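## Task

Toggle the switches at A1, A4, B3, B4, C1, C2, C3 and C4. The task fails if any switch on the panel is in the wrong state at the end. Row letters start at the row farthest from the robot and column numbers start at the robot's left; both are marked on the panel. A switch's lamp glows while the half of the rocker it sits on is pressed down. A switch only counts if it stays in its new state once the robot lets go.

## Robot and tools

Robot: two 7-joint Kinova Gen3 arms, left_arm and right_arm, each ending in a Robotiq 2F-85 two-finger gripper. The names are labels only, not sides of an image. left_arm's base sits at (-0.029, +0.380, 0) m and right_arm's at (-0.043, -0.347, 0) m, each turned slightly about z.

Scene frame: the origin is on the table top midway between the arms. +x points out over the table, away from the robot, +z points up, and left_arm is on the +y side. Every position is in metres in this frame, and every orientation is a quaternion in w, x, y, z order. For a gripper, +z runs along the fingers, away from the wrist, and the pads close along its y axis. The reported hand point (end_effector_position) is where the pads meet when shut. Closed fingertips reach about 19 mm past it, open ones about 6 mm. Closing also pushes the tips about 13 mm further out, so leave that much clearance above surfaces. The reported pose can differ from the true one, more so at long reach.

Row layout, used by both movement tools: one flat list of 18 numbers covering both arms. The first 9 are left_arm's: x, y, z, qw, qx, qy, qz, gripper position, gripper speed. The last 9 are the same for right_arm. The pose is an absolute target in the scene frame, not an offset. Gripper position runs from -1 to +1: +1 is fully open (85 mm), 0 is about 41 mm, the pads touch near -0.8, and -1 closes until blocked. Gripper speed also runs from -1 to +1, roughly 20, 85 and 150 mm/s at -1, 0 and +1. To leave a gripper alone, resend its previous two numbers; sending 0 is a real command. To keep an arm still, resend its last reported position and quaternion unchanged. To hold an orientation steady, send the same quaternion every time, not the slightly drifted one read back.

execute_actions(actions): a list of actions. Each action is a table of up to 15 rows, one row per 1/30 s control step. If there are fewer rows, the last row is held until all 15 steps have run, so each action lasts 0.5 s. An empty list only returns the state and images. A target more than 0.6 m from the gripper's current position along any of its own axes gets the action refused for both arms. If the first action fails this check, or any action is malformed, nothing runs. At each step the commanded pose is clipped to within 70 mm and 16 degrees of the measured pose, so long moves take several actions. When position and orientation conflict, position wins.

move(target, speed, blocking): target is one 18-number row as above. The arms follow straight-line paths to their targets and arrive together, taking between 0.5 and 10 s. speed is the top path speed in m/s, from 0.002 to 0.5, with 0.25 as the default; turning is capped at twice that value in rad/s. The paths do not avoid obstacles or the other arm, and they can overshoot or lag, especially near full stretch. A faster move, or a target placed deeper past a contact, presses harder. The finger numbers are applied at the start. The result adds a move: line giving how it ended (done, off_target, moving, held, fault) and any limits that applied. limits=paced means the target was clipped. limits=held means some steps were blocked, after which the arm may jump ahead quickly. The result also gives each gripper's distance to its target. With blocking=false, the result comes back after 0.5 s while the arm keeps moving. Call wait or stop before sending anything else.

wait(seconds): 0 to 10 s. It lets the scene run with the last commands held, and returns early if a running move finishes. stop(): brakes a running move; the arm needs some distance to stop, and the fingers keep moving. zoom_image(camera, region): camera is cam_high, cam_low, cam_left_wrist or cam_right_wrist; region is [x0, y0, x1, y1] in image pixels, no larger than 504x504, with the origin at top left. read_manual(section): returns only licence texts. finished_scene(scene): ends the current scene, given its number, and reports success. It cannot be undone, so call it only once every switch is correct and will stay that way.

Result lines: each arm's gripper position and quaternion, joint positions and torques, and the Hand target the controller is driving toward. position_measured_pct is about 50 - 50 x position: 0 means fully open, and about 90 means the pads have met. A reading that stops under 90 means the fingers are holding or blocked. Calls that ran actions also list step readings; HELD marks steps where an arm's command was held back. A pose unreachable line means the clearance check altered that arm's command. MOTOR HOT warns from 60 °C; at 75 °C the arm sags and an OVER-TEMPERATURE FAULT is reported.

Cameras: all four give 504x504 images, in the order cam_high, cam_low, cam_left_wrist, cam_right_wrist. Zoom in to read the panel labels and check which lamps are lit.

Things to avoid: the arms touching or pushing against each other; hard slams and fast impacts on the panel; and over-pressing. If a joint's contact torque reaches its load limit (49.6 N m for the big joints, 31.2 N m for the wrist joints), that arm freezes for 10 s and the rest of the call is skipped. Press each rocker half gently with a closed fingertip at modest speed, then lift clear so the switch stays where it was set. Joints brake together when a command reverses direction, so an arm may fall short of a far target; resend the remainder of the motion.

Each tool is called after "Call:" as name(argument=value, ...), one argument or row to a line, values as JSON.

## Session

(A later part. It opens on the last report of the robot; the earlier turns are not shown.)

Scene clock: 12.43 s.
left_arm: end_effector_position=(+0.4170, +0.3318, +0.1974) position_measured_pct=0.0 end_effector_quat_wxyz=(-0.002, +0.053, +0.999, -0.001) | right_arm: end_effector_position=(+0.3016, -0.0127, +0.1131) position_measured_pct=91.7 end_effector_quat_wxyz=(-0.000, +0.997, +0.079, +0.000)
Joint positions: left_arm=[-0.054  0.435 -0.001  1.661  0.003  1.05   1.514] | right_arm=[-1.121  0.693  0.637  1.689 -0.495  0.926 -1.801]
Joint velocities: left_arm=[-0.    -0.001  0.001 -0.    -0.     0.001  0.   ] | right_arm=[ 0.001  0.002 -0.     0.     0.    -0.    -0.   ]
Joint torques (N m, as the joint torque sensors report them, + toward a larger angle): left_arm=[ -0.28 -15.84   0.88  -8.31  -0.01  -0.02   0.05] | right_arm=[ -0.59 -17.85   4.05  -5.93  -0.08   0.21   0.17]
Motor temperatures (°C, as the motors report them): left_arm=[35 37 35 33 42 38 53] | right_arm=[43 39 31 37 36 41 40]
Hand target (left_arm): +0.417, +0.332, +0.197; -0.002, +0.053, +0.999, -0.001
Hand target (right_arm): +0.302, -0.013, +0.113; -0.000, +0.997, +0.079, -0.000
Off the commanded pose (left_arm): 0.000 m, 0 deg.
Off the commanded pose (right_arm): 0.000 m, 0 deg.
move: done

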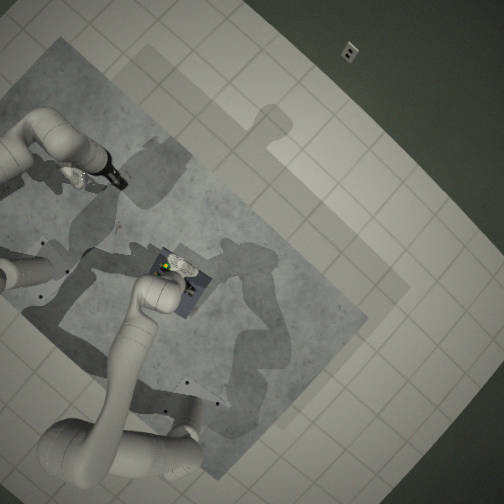

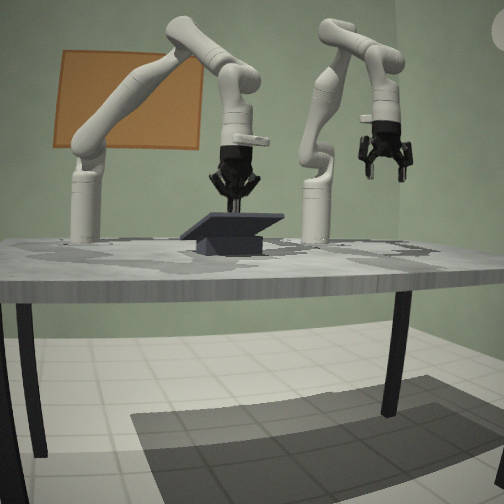

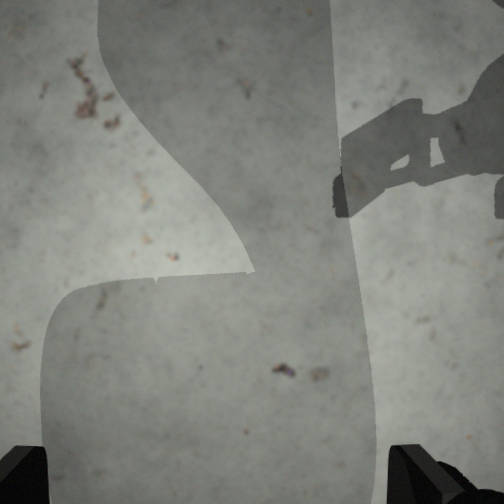

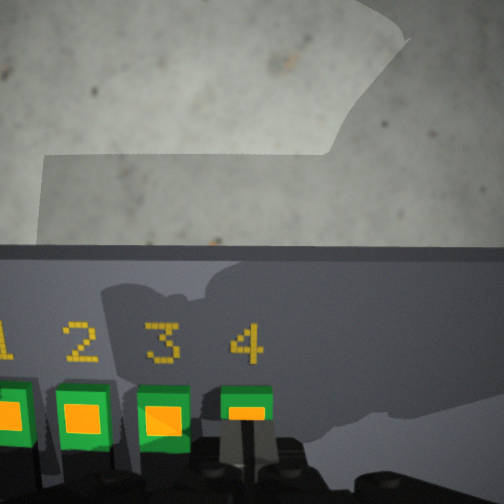

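Call:
move(
  target=[0.417,0.3318,0.1974,-0.002,0.053,0.999,-0.001,1,0, 0.3016,-0.0128,0.128,0,0.9969,0.0785,0,-1,1],
  speed=0.1,
)

Call:
move(
  target=[0.417,0.3318,0.1974,-0.002,0.053,0.999,-0.001,1,0, 0.2808,0.0506,0.124,0.0102,0.9883,0.0778,-0.1301,-1,1],
  speed=0.15,
)

Call:
move(
  target=[0.417,0.3318,0.1974,-0.002,0.053,0.999,-0.001,1,0, 0.2808,0.0506,0.114,0.0102,0.9883,0.0778,-0.1301,-1,1],
  speed=0.05,
)

Scene clock: 14.47 s.
left_arm: end_effector_position=(+0.4170, +0.3318, +0.1974) position_measured_pct=0.0 end_effector_quat_wxyz=(-0.002, +0.053, +0.999, -0.001) | right_arm: end_effector_position=(+0.3016, -0.0129, +0.1280) position_measured_pct=91.7 end_effector_quat_wxyz=(+0.000, +0.997, +0.078, -0.000)
Joint positions: left_arm=[-0.054  0.435 -0.001  1.661  0.003  1.05   1.514] | right_arm=[-1.13   0.672  0.652  1.673 -0.478  0.962 -1.815]
Joint velocities: left_arm=[-0.    -0.001 -0.    -0.    -0.     0.     0.   ] | right_arm=[-0.003 -0.001  0.001 -0.     0.001 -0.001 -0.   ]
Joint torques (N m, as the joint torque sensors report them, + toward a larger angle): left_arm=[ -0.39 -15.95   0.87  -8.18   0.02   0.03   0.1 ] | right_arm=[ -0.23 -17.21   4.06  -6.14  -0.21   0.2    0.05]
Motor temperatures (°C, as the motors report them): left_arm=[35 37 35 33 42 38 53] | right_arm=[43 39 31 37 36 41 40]
Hand target (left_arm): +0.417, +0.332, +0.197; -0.002, +0.053, +0.999, -0.001
Hand target (right_arm): +0.302, -0.013, +0.128; +0.000, +0.997, +0.078, +0.000
Off the commanded pose (left_arm): 0.000 m, 0 deg.
Off the commanded pose (right_arm): 0.000 m, 0 deg.
move: done

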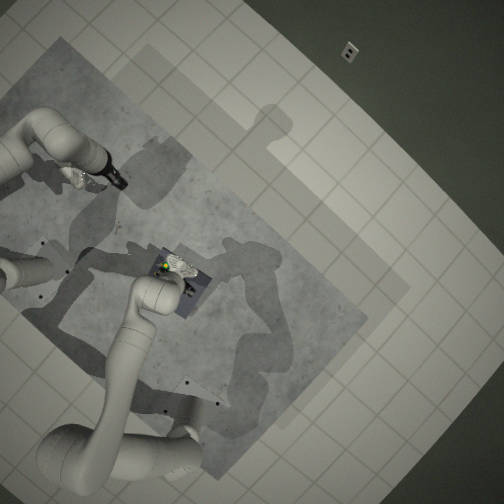

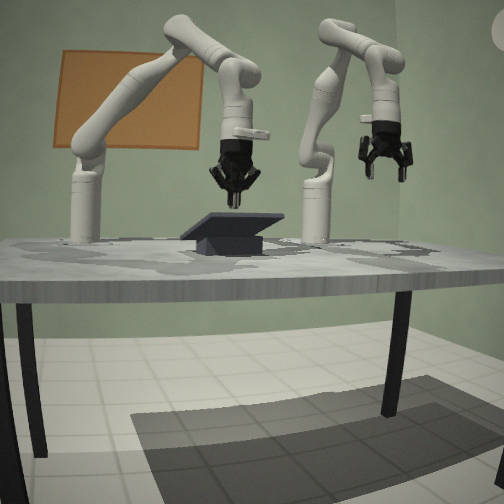

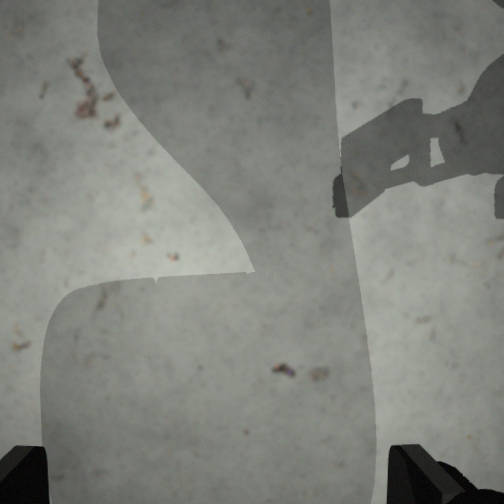

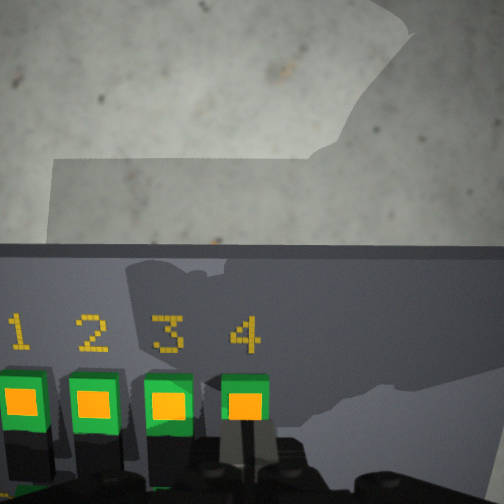

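Scene clock: 15.67 s.
left_arm: end_effector_position=(+0.4170, +0.3318, +0.1974) position_measured_pct=0.0 end_effector_quat_wxyz=(-0.002, +0.053, +0.999, -0.001) | right_arm: end_effector_position=(+0.2805, +0.0507, +0.1247) position_measured_pct=91.7 end_effector_quat_wxyz=(+0.010, +0.988, +0.078, -0.130)
Joint positions: left_arm=[-0.054  0.435 -0.001  1.661  0.003  1.05   1.514] | right_arm=[-1.022  0.856  0.557  1.304 -0.554  1.355 -1.896]
Joint velocities: left_arm=[-0.    -0.    -0.     0.     0.001  0.     0.   ] | right_arm=[ 0.006  0.008  0.002 -0.003 -0.002  0.     0.001]
Joint torques (N m, as the joint torque sensors report them, + toward a larger angle): left_arm=[ -0.29 -15.93   0.84  -8.25  -0.01   0.06   0.11] | right_arm=[ -0.26 -21.38   3.43  -6.    -0.38   0.91   0.06]
Motor temperatures (°C, as the motors report them): left_arm=[35 37 35 33 42 38 53] | right_arm=[43 39 31 37 36 41 40]
Hand target (left_arm): +0.417, +0.332, +0.197; -0.002, +0.053, +0.999, -0.001
Hand target (right_arm): +0.281, +0.050, +0.124; +0.010, +0.988, +0.078, -0.130
Off the commanded pose (left_arm): 0.000 m, 0 deg.
Off the commanded pose (right_arm): 0.001 m, 0 deg.
move: done

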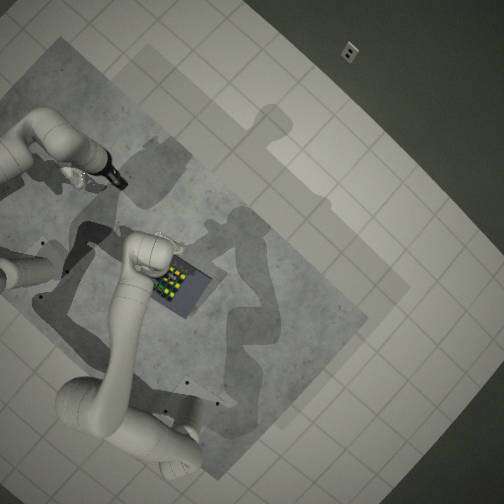

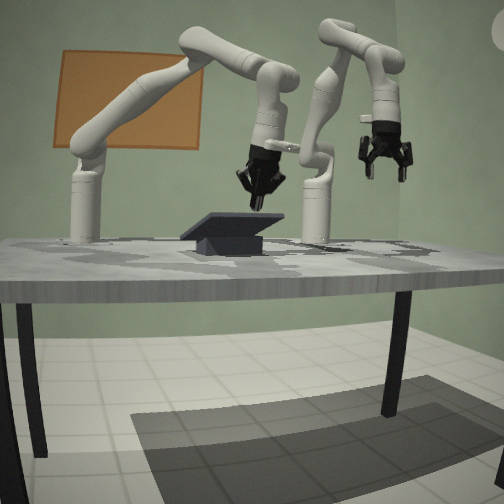

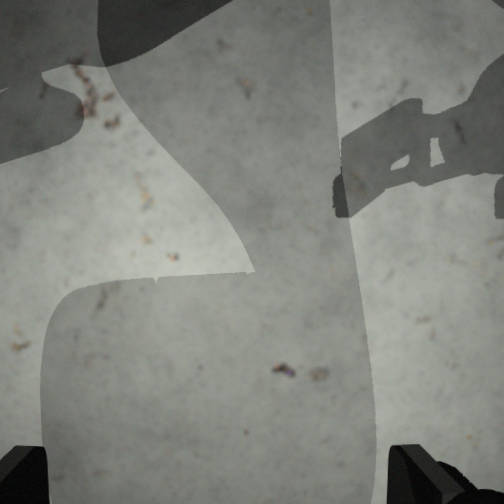

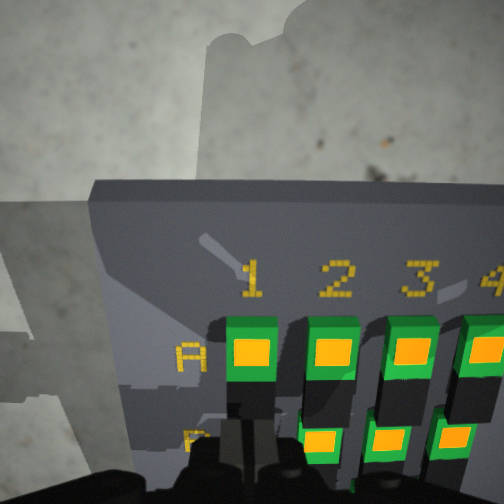

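Scene clock: 16.37 s.
left_arm: end_effector_position=(+0.4170, +0.3318, +0.1974) position_measured_pct=0.0 end_effector_quat_wxyz=(-0.002, +0.053, +0.999, -0.001) | right_arm: end_effector_position=(+0.2808, +0.0507, +0.1140) position_measured_pct=91.7 end_effector_quat_wxyz=(+0.010, +0.988, +0.078, -0.130)
Joint positions: left_arm=[-0.054  0.435 -0.001  1.661  0.003  1.05   1.514] | right_arm=[-1.019  0.87   0.552  1.314 -0.561  1.334 -1.888]
Joint velocities: left_arm=[ 0.    -0.001  0.    -0.001  0.001  0.001  0.   ] | right_arm=[ 0.001  0.001 -0.001 -0.     0.001 -0.001  0.   ]
Joint torques (N m, as the joint torque sensors report them, + toward a larger angle): left_arm=[ -0.36 -16.     0.55  -8.27  -0.01   0.14   0.04] | right_arm=[ -0.31 -21.4    3.7   -6.15  -0.34   0.94   0.18]
Motor temperatures (°C, as the motors report them): left_arm=[35 37 35 33 42 38 53] | right_arm=[43 39 31 37 36 41 40]
Hand target (left_arm): +0.417, +0.332, +0.197; -0.002, +0.053, +0.999, -0.001
Hand target (right_arm): +0.281, +0.051, +0.114; +0.010, +0.988, +0.078, -0.130
Off the commanded pose (left_arm): 0.000 m, 0 deg.
Off the commanded pose (right_arm): 0.000 m, 0 deg.
move: done

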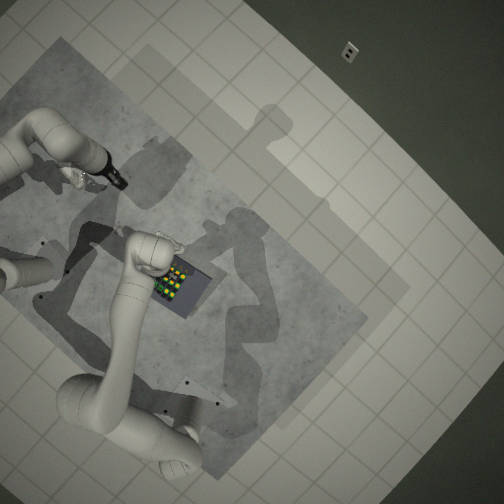

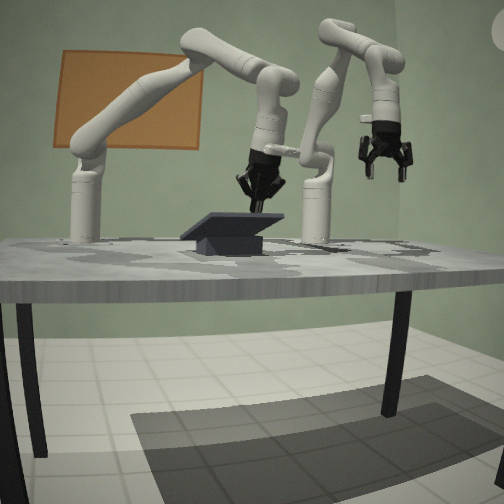

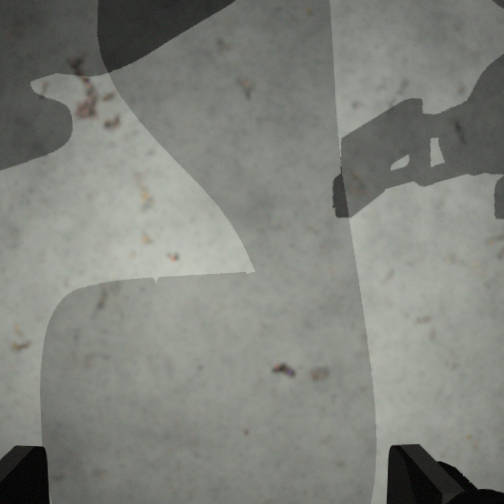

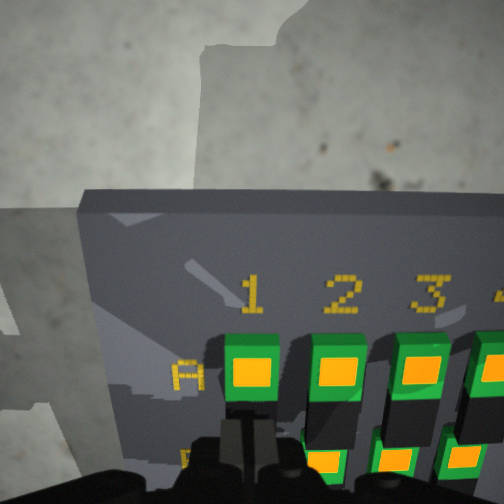

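Call:
move(
  target=[0.417,0.3318,0.1974,-0.002,0.053,0.999,-0.001,1,0, 0.2761,0.0488,0.113,0.0102,0.9883,0.0778,-0.1301,-1,1],
  speed=0.05,
)

Call:
move(
  target=[0.417,0.3318,0.1974,-0.002,0.053,0.999,-0.001,1,0, 0.2761,0.0488,0.1075,0.0102,0.9883,0.0778,-0.1301,-1,1],
  speed=0.03,
)

Scene clock: 17.40 s.
left_arm: end_effector_position=(+0.4170, +0.3318, +0.1974) position_measured_pct=0.0 end_effector_quat_wxyz=(-0.002, +0.053, +0.999, -0.001) | right_arm: end_effector_position=(+0.2761, +0.0488, +0.1129) position_measured_pct=91.7 end_effector_quat_wxyz=(+0.010, +0.988, +0.078, -0.130)
Joint positions: left_arm=[-0.054  0.435 -0.001  1.661  0.003  1.05   1.514] | right_arm=[-1.027  0.862  0.552  1.335 -0.561  1.321 -1.886]
Joint velocities: left_arm=[-0.    -0.001 -0.001  0.001 -0.     0.001  0.   ] | right_arm=[-0.    -0.001  0.001  0.    -0.002  0.001 -0.   ]
Joint torques (N m, as the joint torque sensors report them, + toward a larger angle): left_arm=[ -0.27 -16.05   0.79  -8.2   -0.05   0.     0.17] | right_arm=[  0.04 -20.89   3.66  -5.9   -0.41   0.87   0.16]
Motor temperatures (°C, as the motors report them): left_arm=[35 37 35 33 42 38 53] | right_arm=[43 39 31 37 36 41 40]
Hand target (left_arm): +0.417, +0.332, +0.197; -0.002, +0.053, +0.999, -0.001
Hand target (right_arm): +0.276, +0.049, +0.113; +0.010, +0.988, +0.078, -0.130
Off the commanded pose (left_arm): 0.000 m, 0 deg.
Off the commanded pose (right_arm): 0.000 m, 0 deg.
move: done

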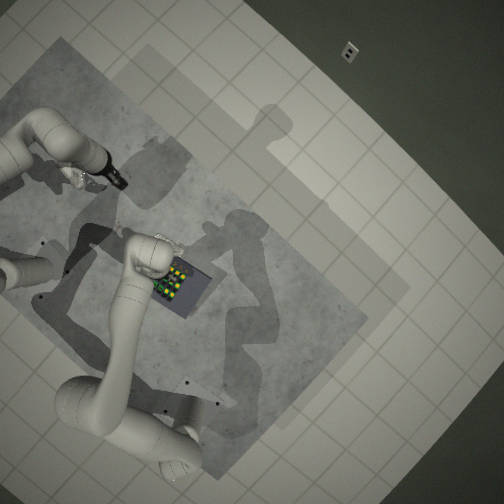

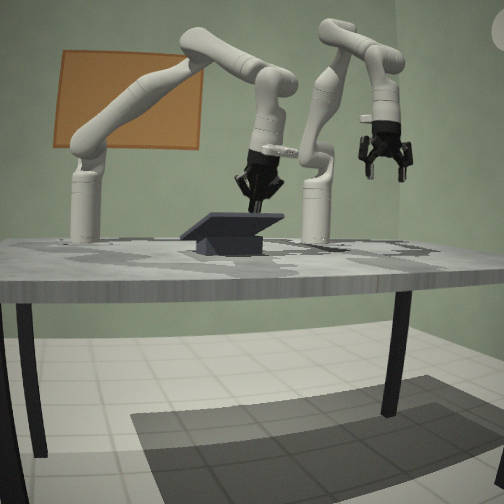

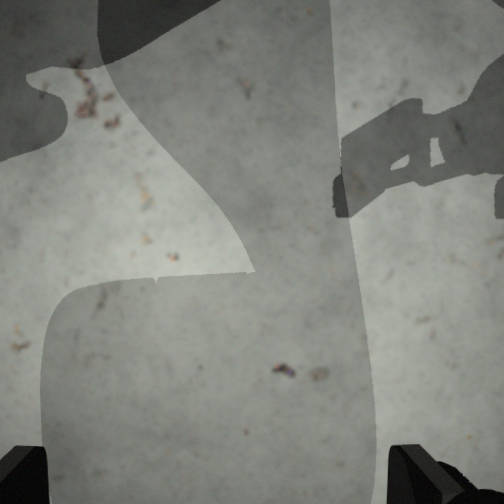

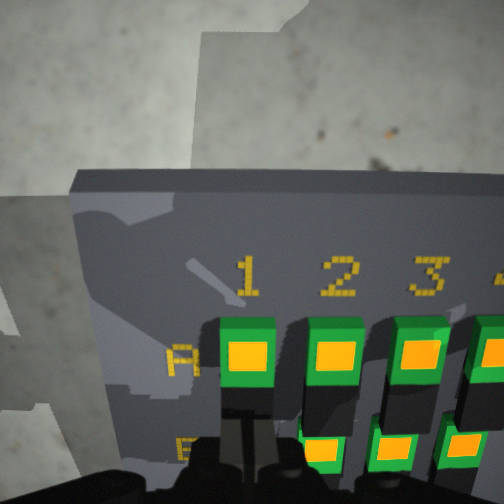

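Scene clock: 18.10 s.
left_arm: end_effector_position=(+0.4170, +0.3318, +0.1974) position_measured_pct=0.0 end_effector_quat_wxyz=(-0.002, +0.053, +0.999, -0.001) | right_arm: end_effector_position=(+0.2761, +0.0489, +0.1076) position_measured_pct=91.7 end_effector_quat_wxyz=(+0.010, +0.988, +0.078, -0.130)
Joint positions: left_arm=[-0.054  0.435 -0.001  1.661  0.003  1.05   1.514] | right_arm=[-1.026  0.869  0.549  1.341 -0.565  1.31  -1.882]
Joint velocities: left_arm=[-0.     0.001  0.    -0.     0.001 -0.     0.001] | right_arm=[ 0.001  0.003 -0.     0.    -0.001  0.    -0.   ]
Joint torques (N m, as the joint torque sensors report them, + toward a larger angle): left_arm=[ -0.36 -16.04   0.82  -8.27   0.01   0.08  -0.01] | right_arm=[ -0.34 -21.58   3.71  -5.85  -0.38   0.99   0.14]
Motor temperatures (°C, as the motors report them): left_arm=[35 37 35 33 42 38 53] | right_arm=[43 39 31 37 36 41 40]
Hand target (left_arm): +0.417, +0.332, +0.197; -0.002, +0.053, +0.999, -0.001
Hand target (right_arm): +0.276, +0.049, +0.108; +0.010, +0.988, +0.078, -0.130
Off the commanded pose (left_arm): 0.000 m, 0 deg.
Off the commanded pose (right_arm): 0.000 m, 0 deg.
move: done

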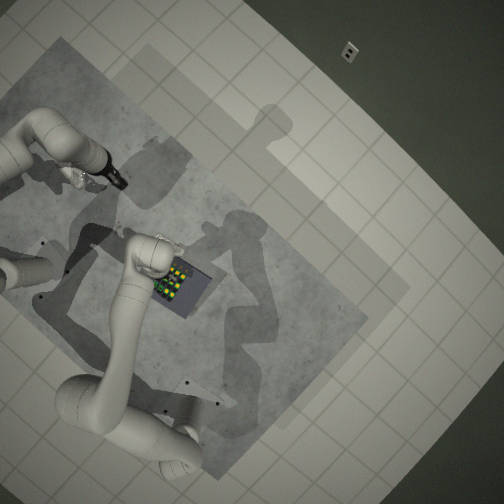

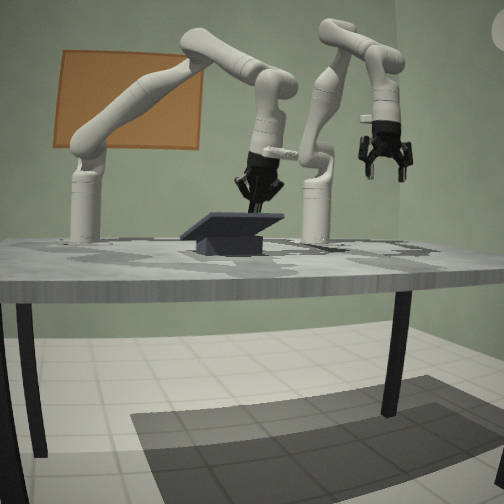

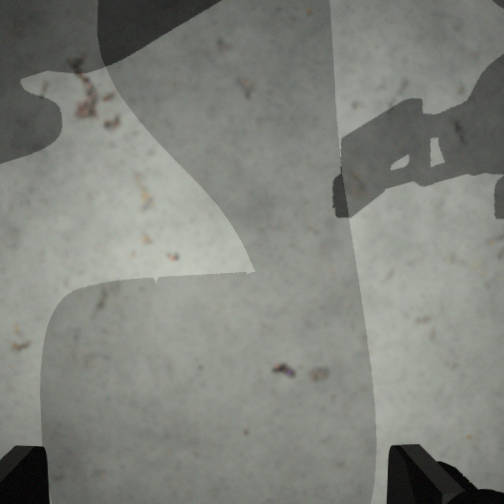

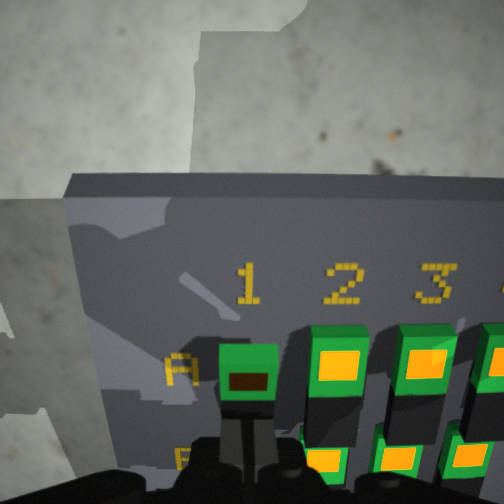

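Call:
move(
  target=[0.417,0.3318,0.1974,-0.002,0.053,0.999,-0.001,1,0, 0.27,0.047,0.125,0.0102,0.9883,0.0778,-0.1301,-1,1],
  speed=0.1,
)

Call:
move(
  target=[0.417,0.3318,0.1974,-0.002,0.053,0.999,-0.001,1,0, 0.2171,0.0401,0.101,0,0.9969,0.0785,0,-1,1],
  speed=0.15,
)

Scene clock: 19.13 s.
left_arm: end_effector_position=(+0.4170, +0.3318, +0.1974) position_measured_pct=0.0 end_effector_quat_wxyz=(-0.002, +0.053, +0.999, -0.001) | right_arm: end_effector_position=(+0.2700, +0.0469, +0.1249) position_measured_pct=91.7 end_effector_quat_wxyz=(+0.010, +0.988, +0.078, -0.130)
Joint positions: left_arm=[-0.054  0.435 -0.001  1.661  0.003  1.05   1.514] | right_arm=[-1.04   0.836  0.558  1.348 -0.553  1.334 -1.895]
Joint velocities: left_arm=[-0.    -0.     0.     0.001 -0.    -0.001 -0.   ] | right_arm=[-0.    -0.002 -0.001  0.    -0.001 -0.    -0.   ]
Joint torques (N m, as the joint torque sensors report them, + toward a larger angle): left_arm=[ -0.4  -15.84   0.87  -8.31  -0.01   0.16   0.17] | right_arm=[ -0.23 -21.11   3.66  -6.03  -0.43   0.95   0.22]
Motor temperatures (°C, as the motors report them): left_arm=[35 37 35 33 42 38 53] | right_arm=[43 39 31 37 36 41 40]
Hand target (left_arm): +0.417, +0.332, +0.197; -0.002, +0.053, +0.999, -0.001
Hand target (right_arm): +0.270, +0.047, +0.125; +0.010, +0.988, +0.078, -0.130
Off the commanded pose (left_arm): 0.000 m, 0 deg.
Off the commanded pose (right_arm): 0.000 m, 0 deg.
move: done

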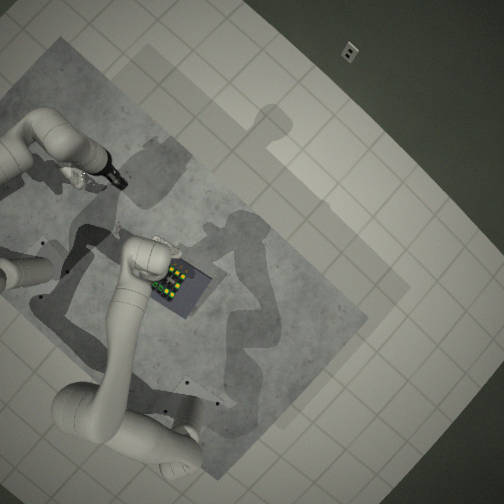

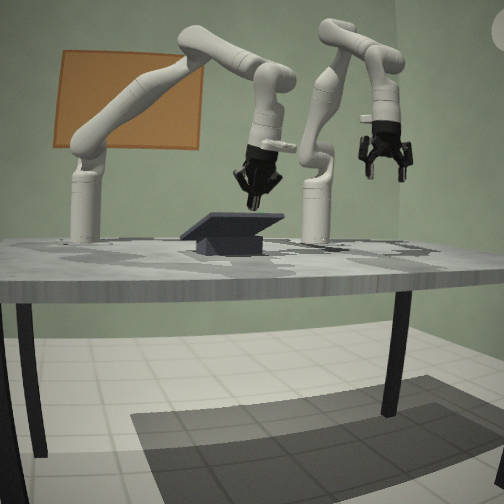

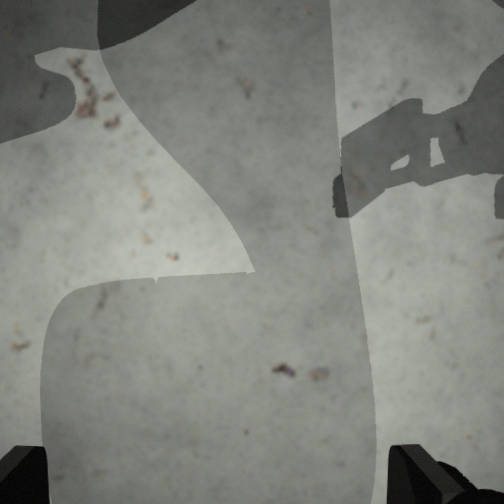

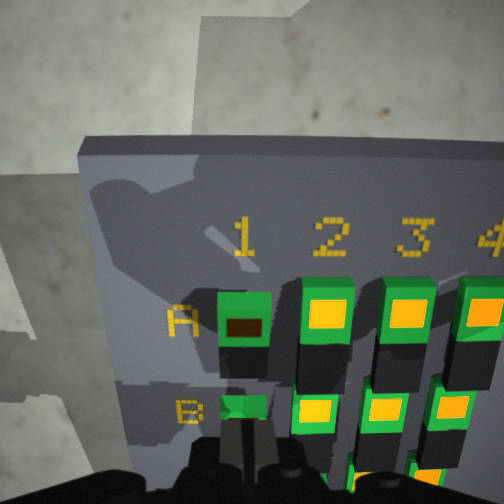

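Scene clock: 20.30 s.
left_arm: end_effector_position=(+0.4170, +0.3318, +0.1974) position_measured_pct=0.0 end_effector_quat_wxyz=(-0.002, +0.053, +0.999, -0.001) | right_arm: end_effector_position=(+0.2178, +0.0396, +0.1005) position_measured_pct=91.7 end_effector_quat_wxyz=(-0.000, +0.997, +0.078, -0.000)
Joint positions: left_arm=[-0.054  0.435 -0.001  1.661  0.003  1.05   1.514] | right_arm=[-1.338  0.692  0.636  1.75  -0.518  0.874 -1.983]
Joint velocities: left_arm=[-0.     0.002  0.     0.001 -0.     0.    -0.   ] | right_arm=[-0.015 -0.007 -0.008  0.004  0.004 -0.003 -0.005]
Joint torques (N m, as the joint torque sensors report them, + toward a larger angle): left_arm=[ -0.46 -15.88   0.75  -8.23  -0.05   0.11   0.17] | right_arm=[ -0.28 -17.19   3.92  -5.56  -0.19   0.14   0.24]
Motor temperatures (°C, as the motors report them): left_arm=[35 37 35 33 42 38 53] | right_arm=[43 39 31 37 36 41 40]
Hand target (left_arm): +0.417, +0.332, +0.197; -0.002, +0.053, +0.999, -0.001
Hand target (right_arm): +0.217, +0.040, +0.101; -0.000, +0.997, +0.078, -0.000
Off the commanded pose (left_arm): 0.000 m, 0 deg.
Off the commanded pose (right_arm): 0.001 m, 0 deg.
move: done

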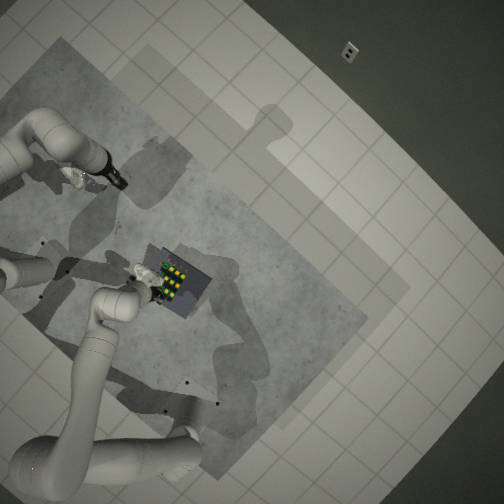

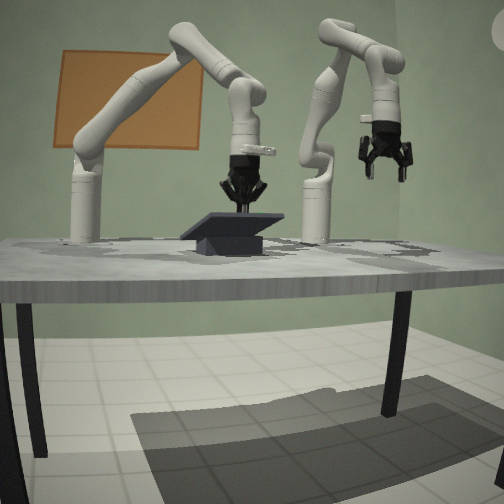

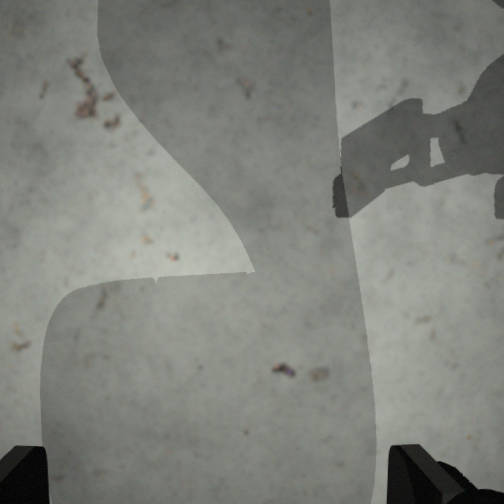

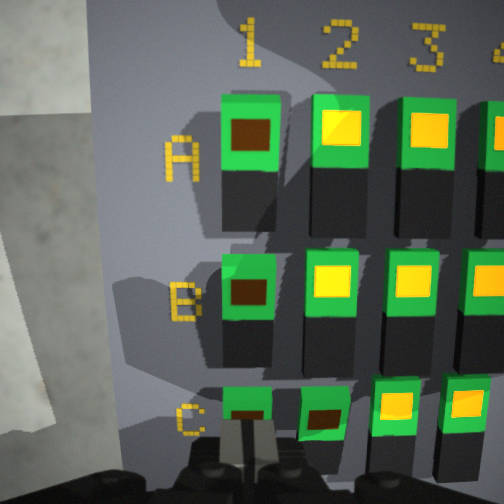

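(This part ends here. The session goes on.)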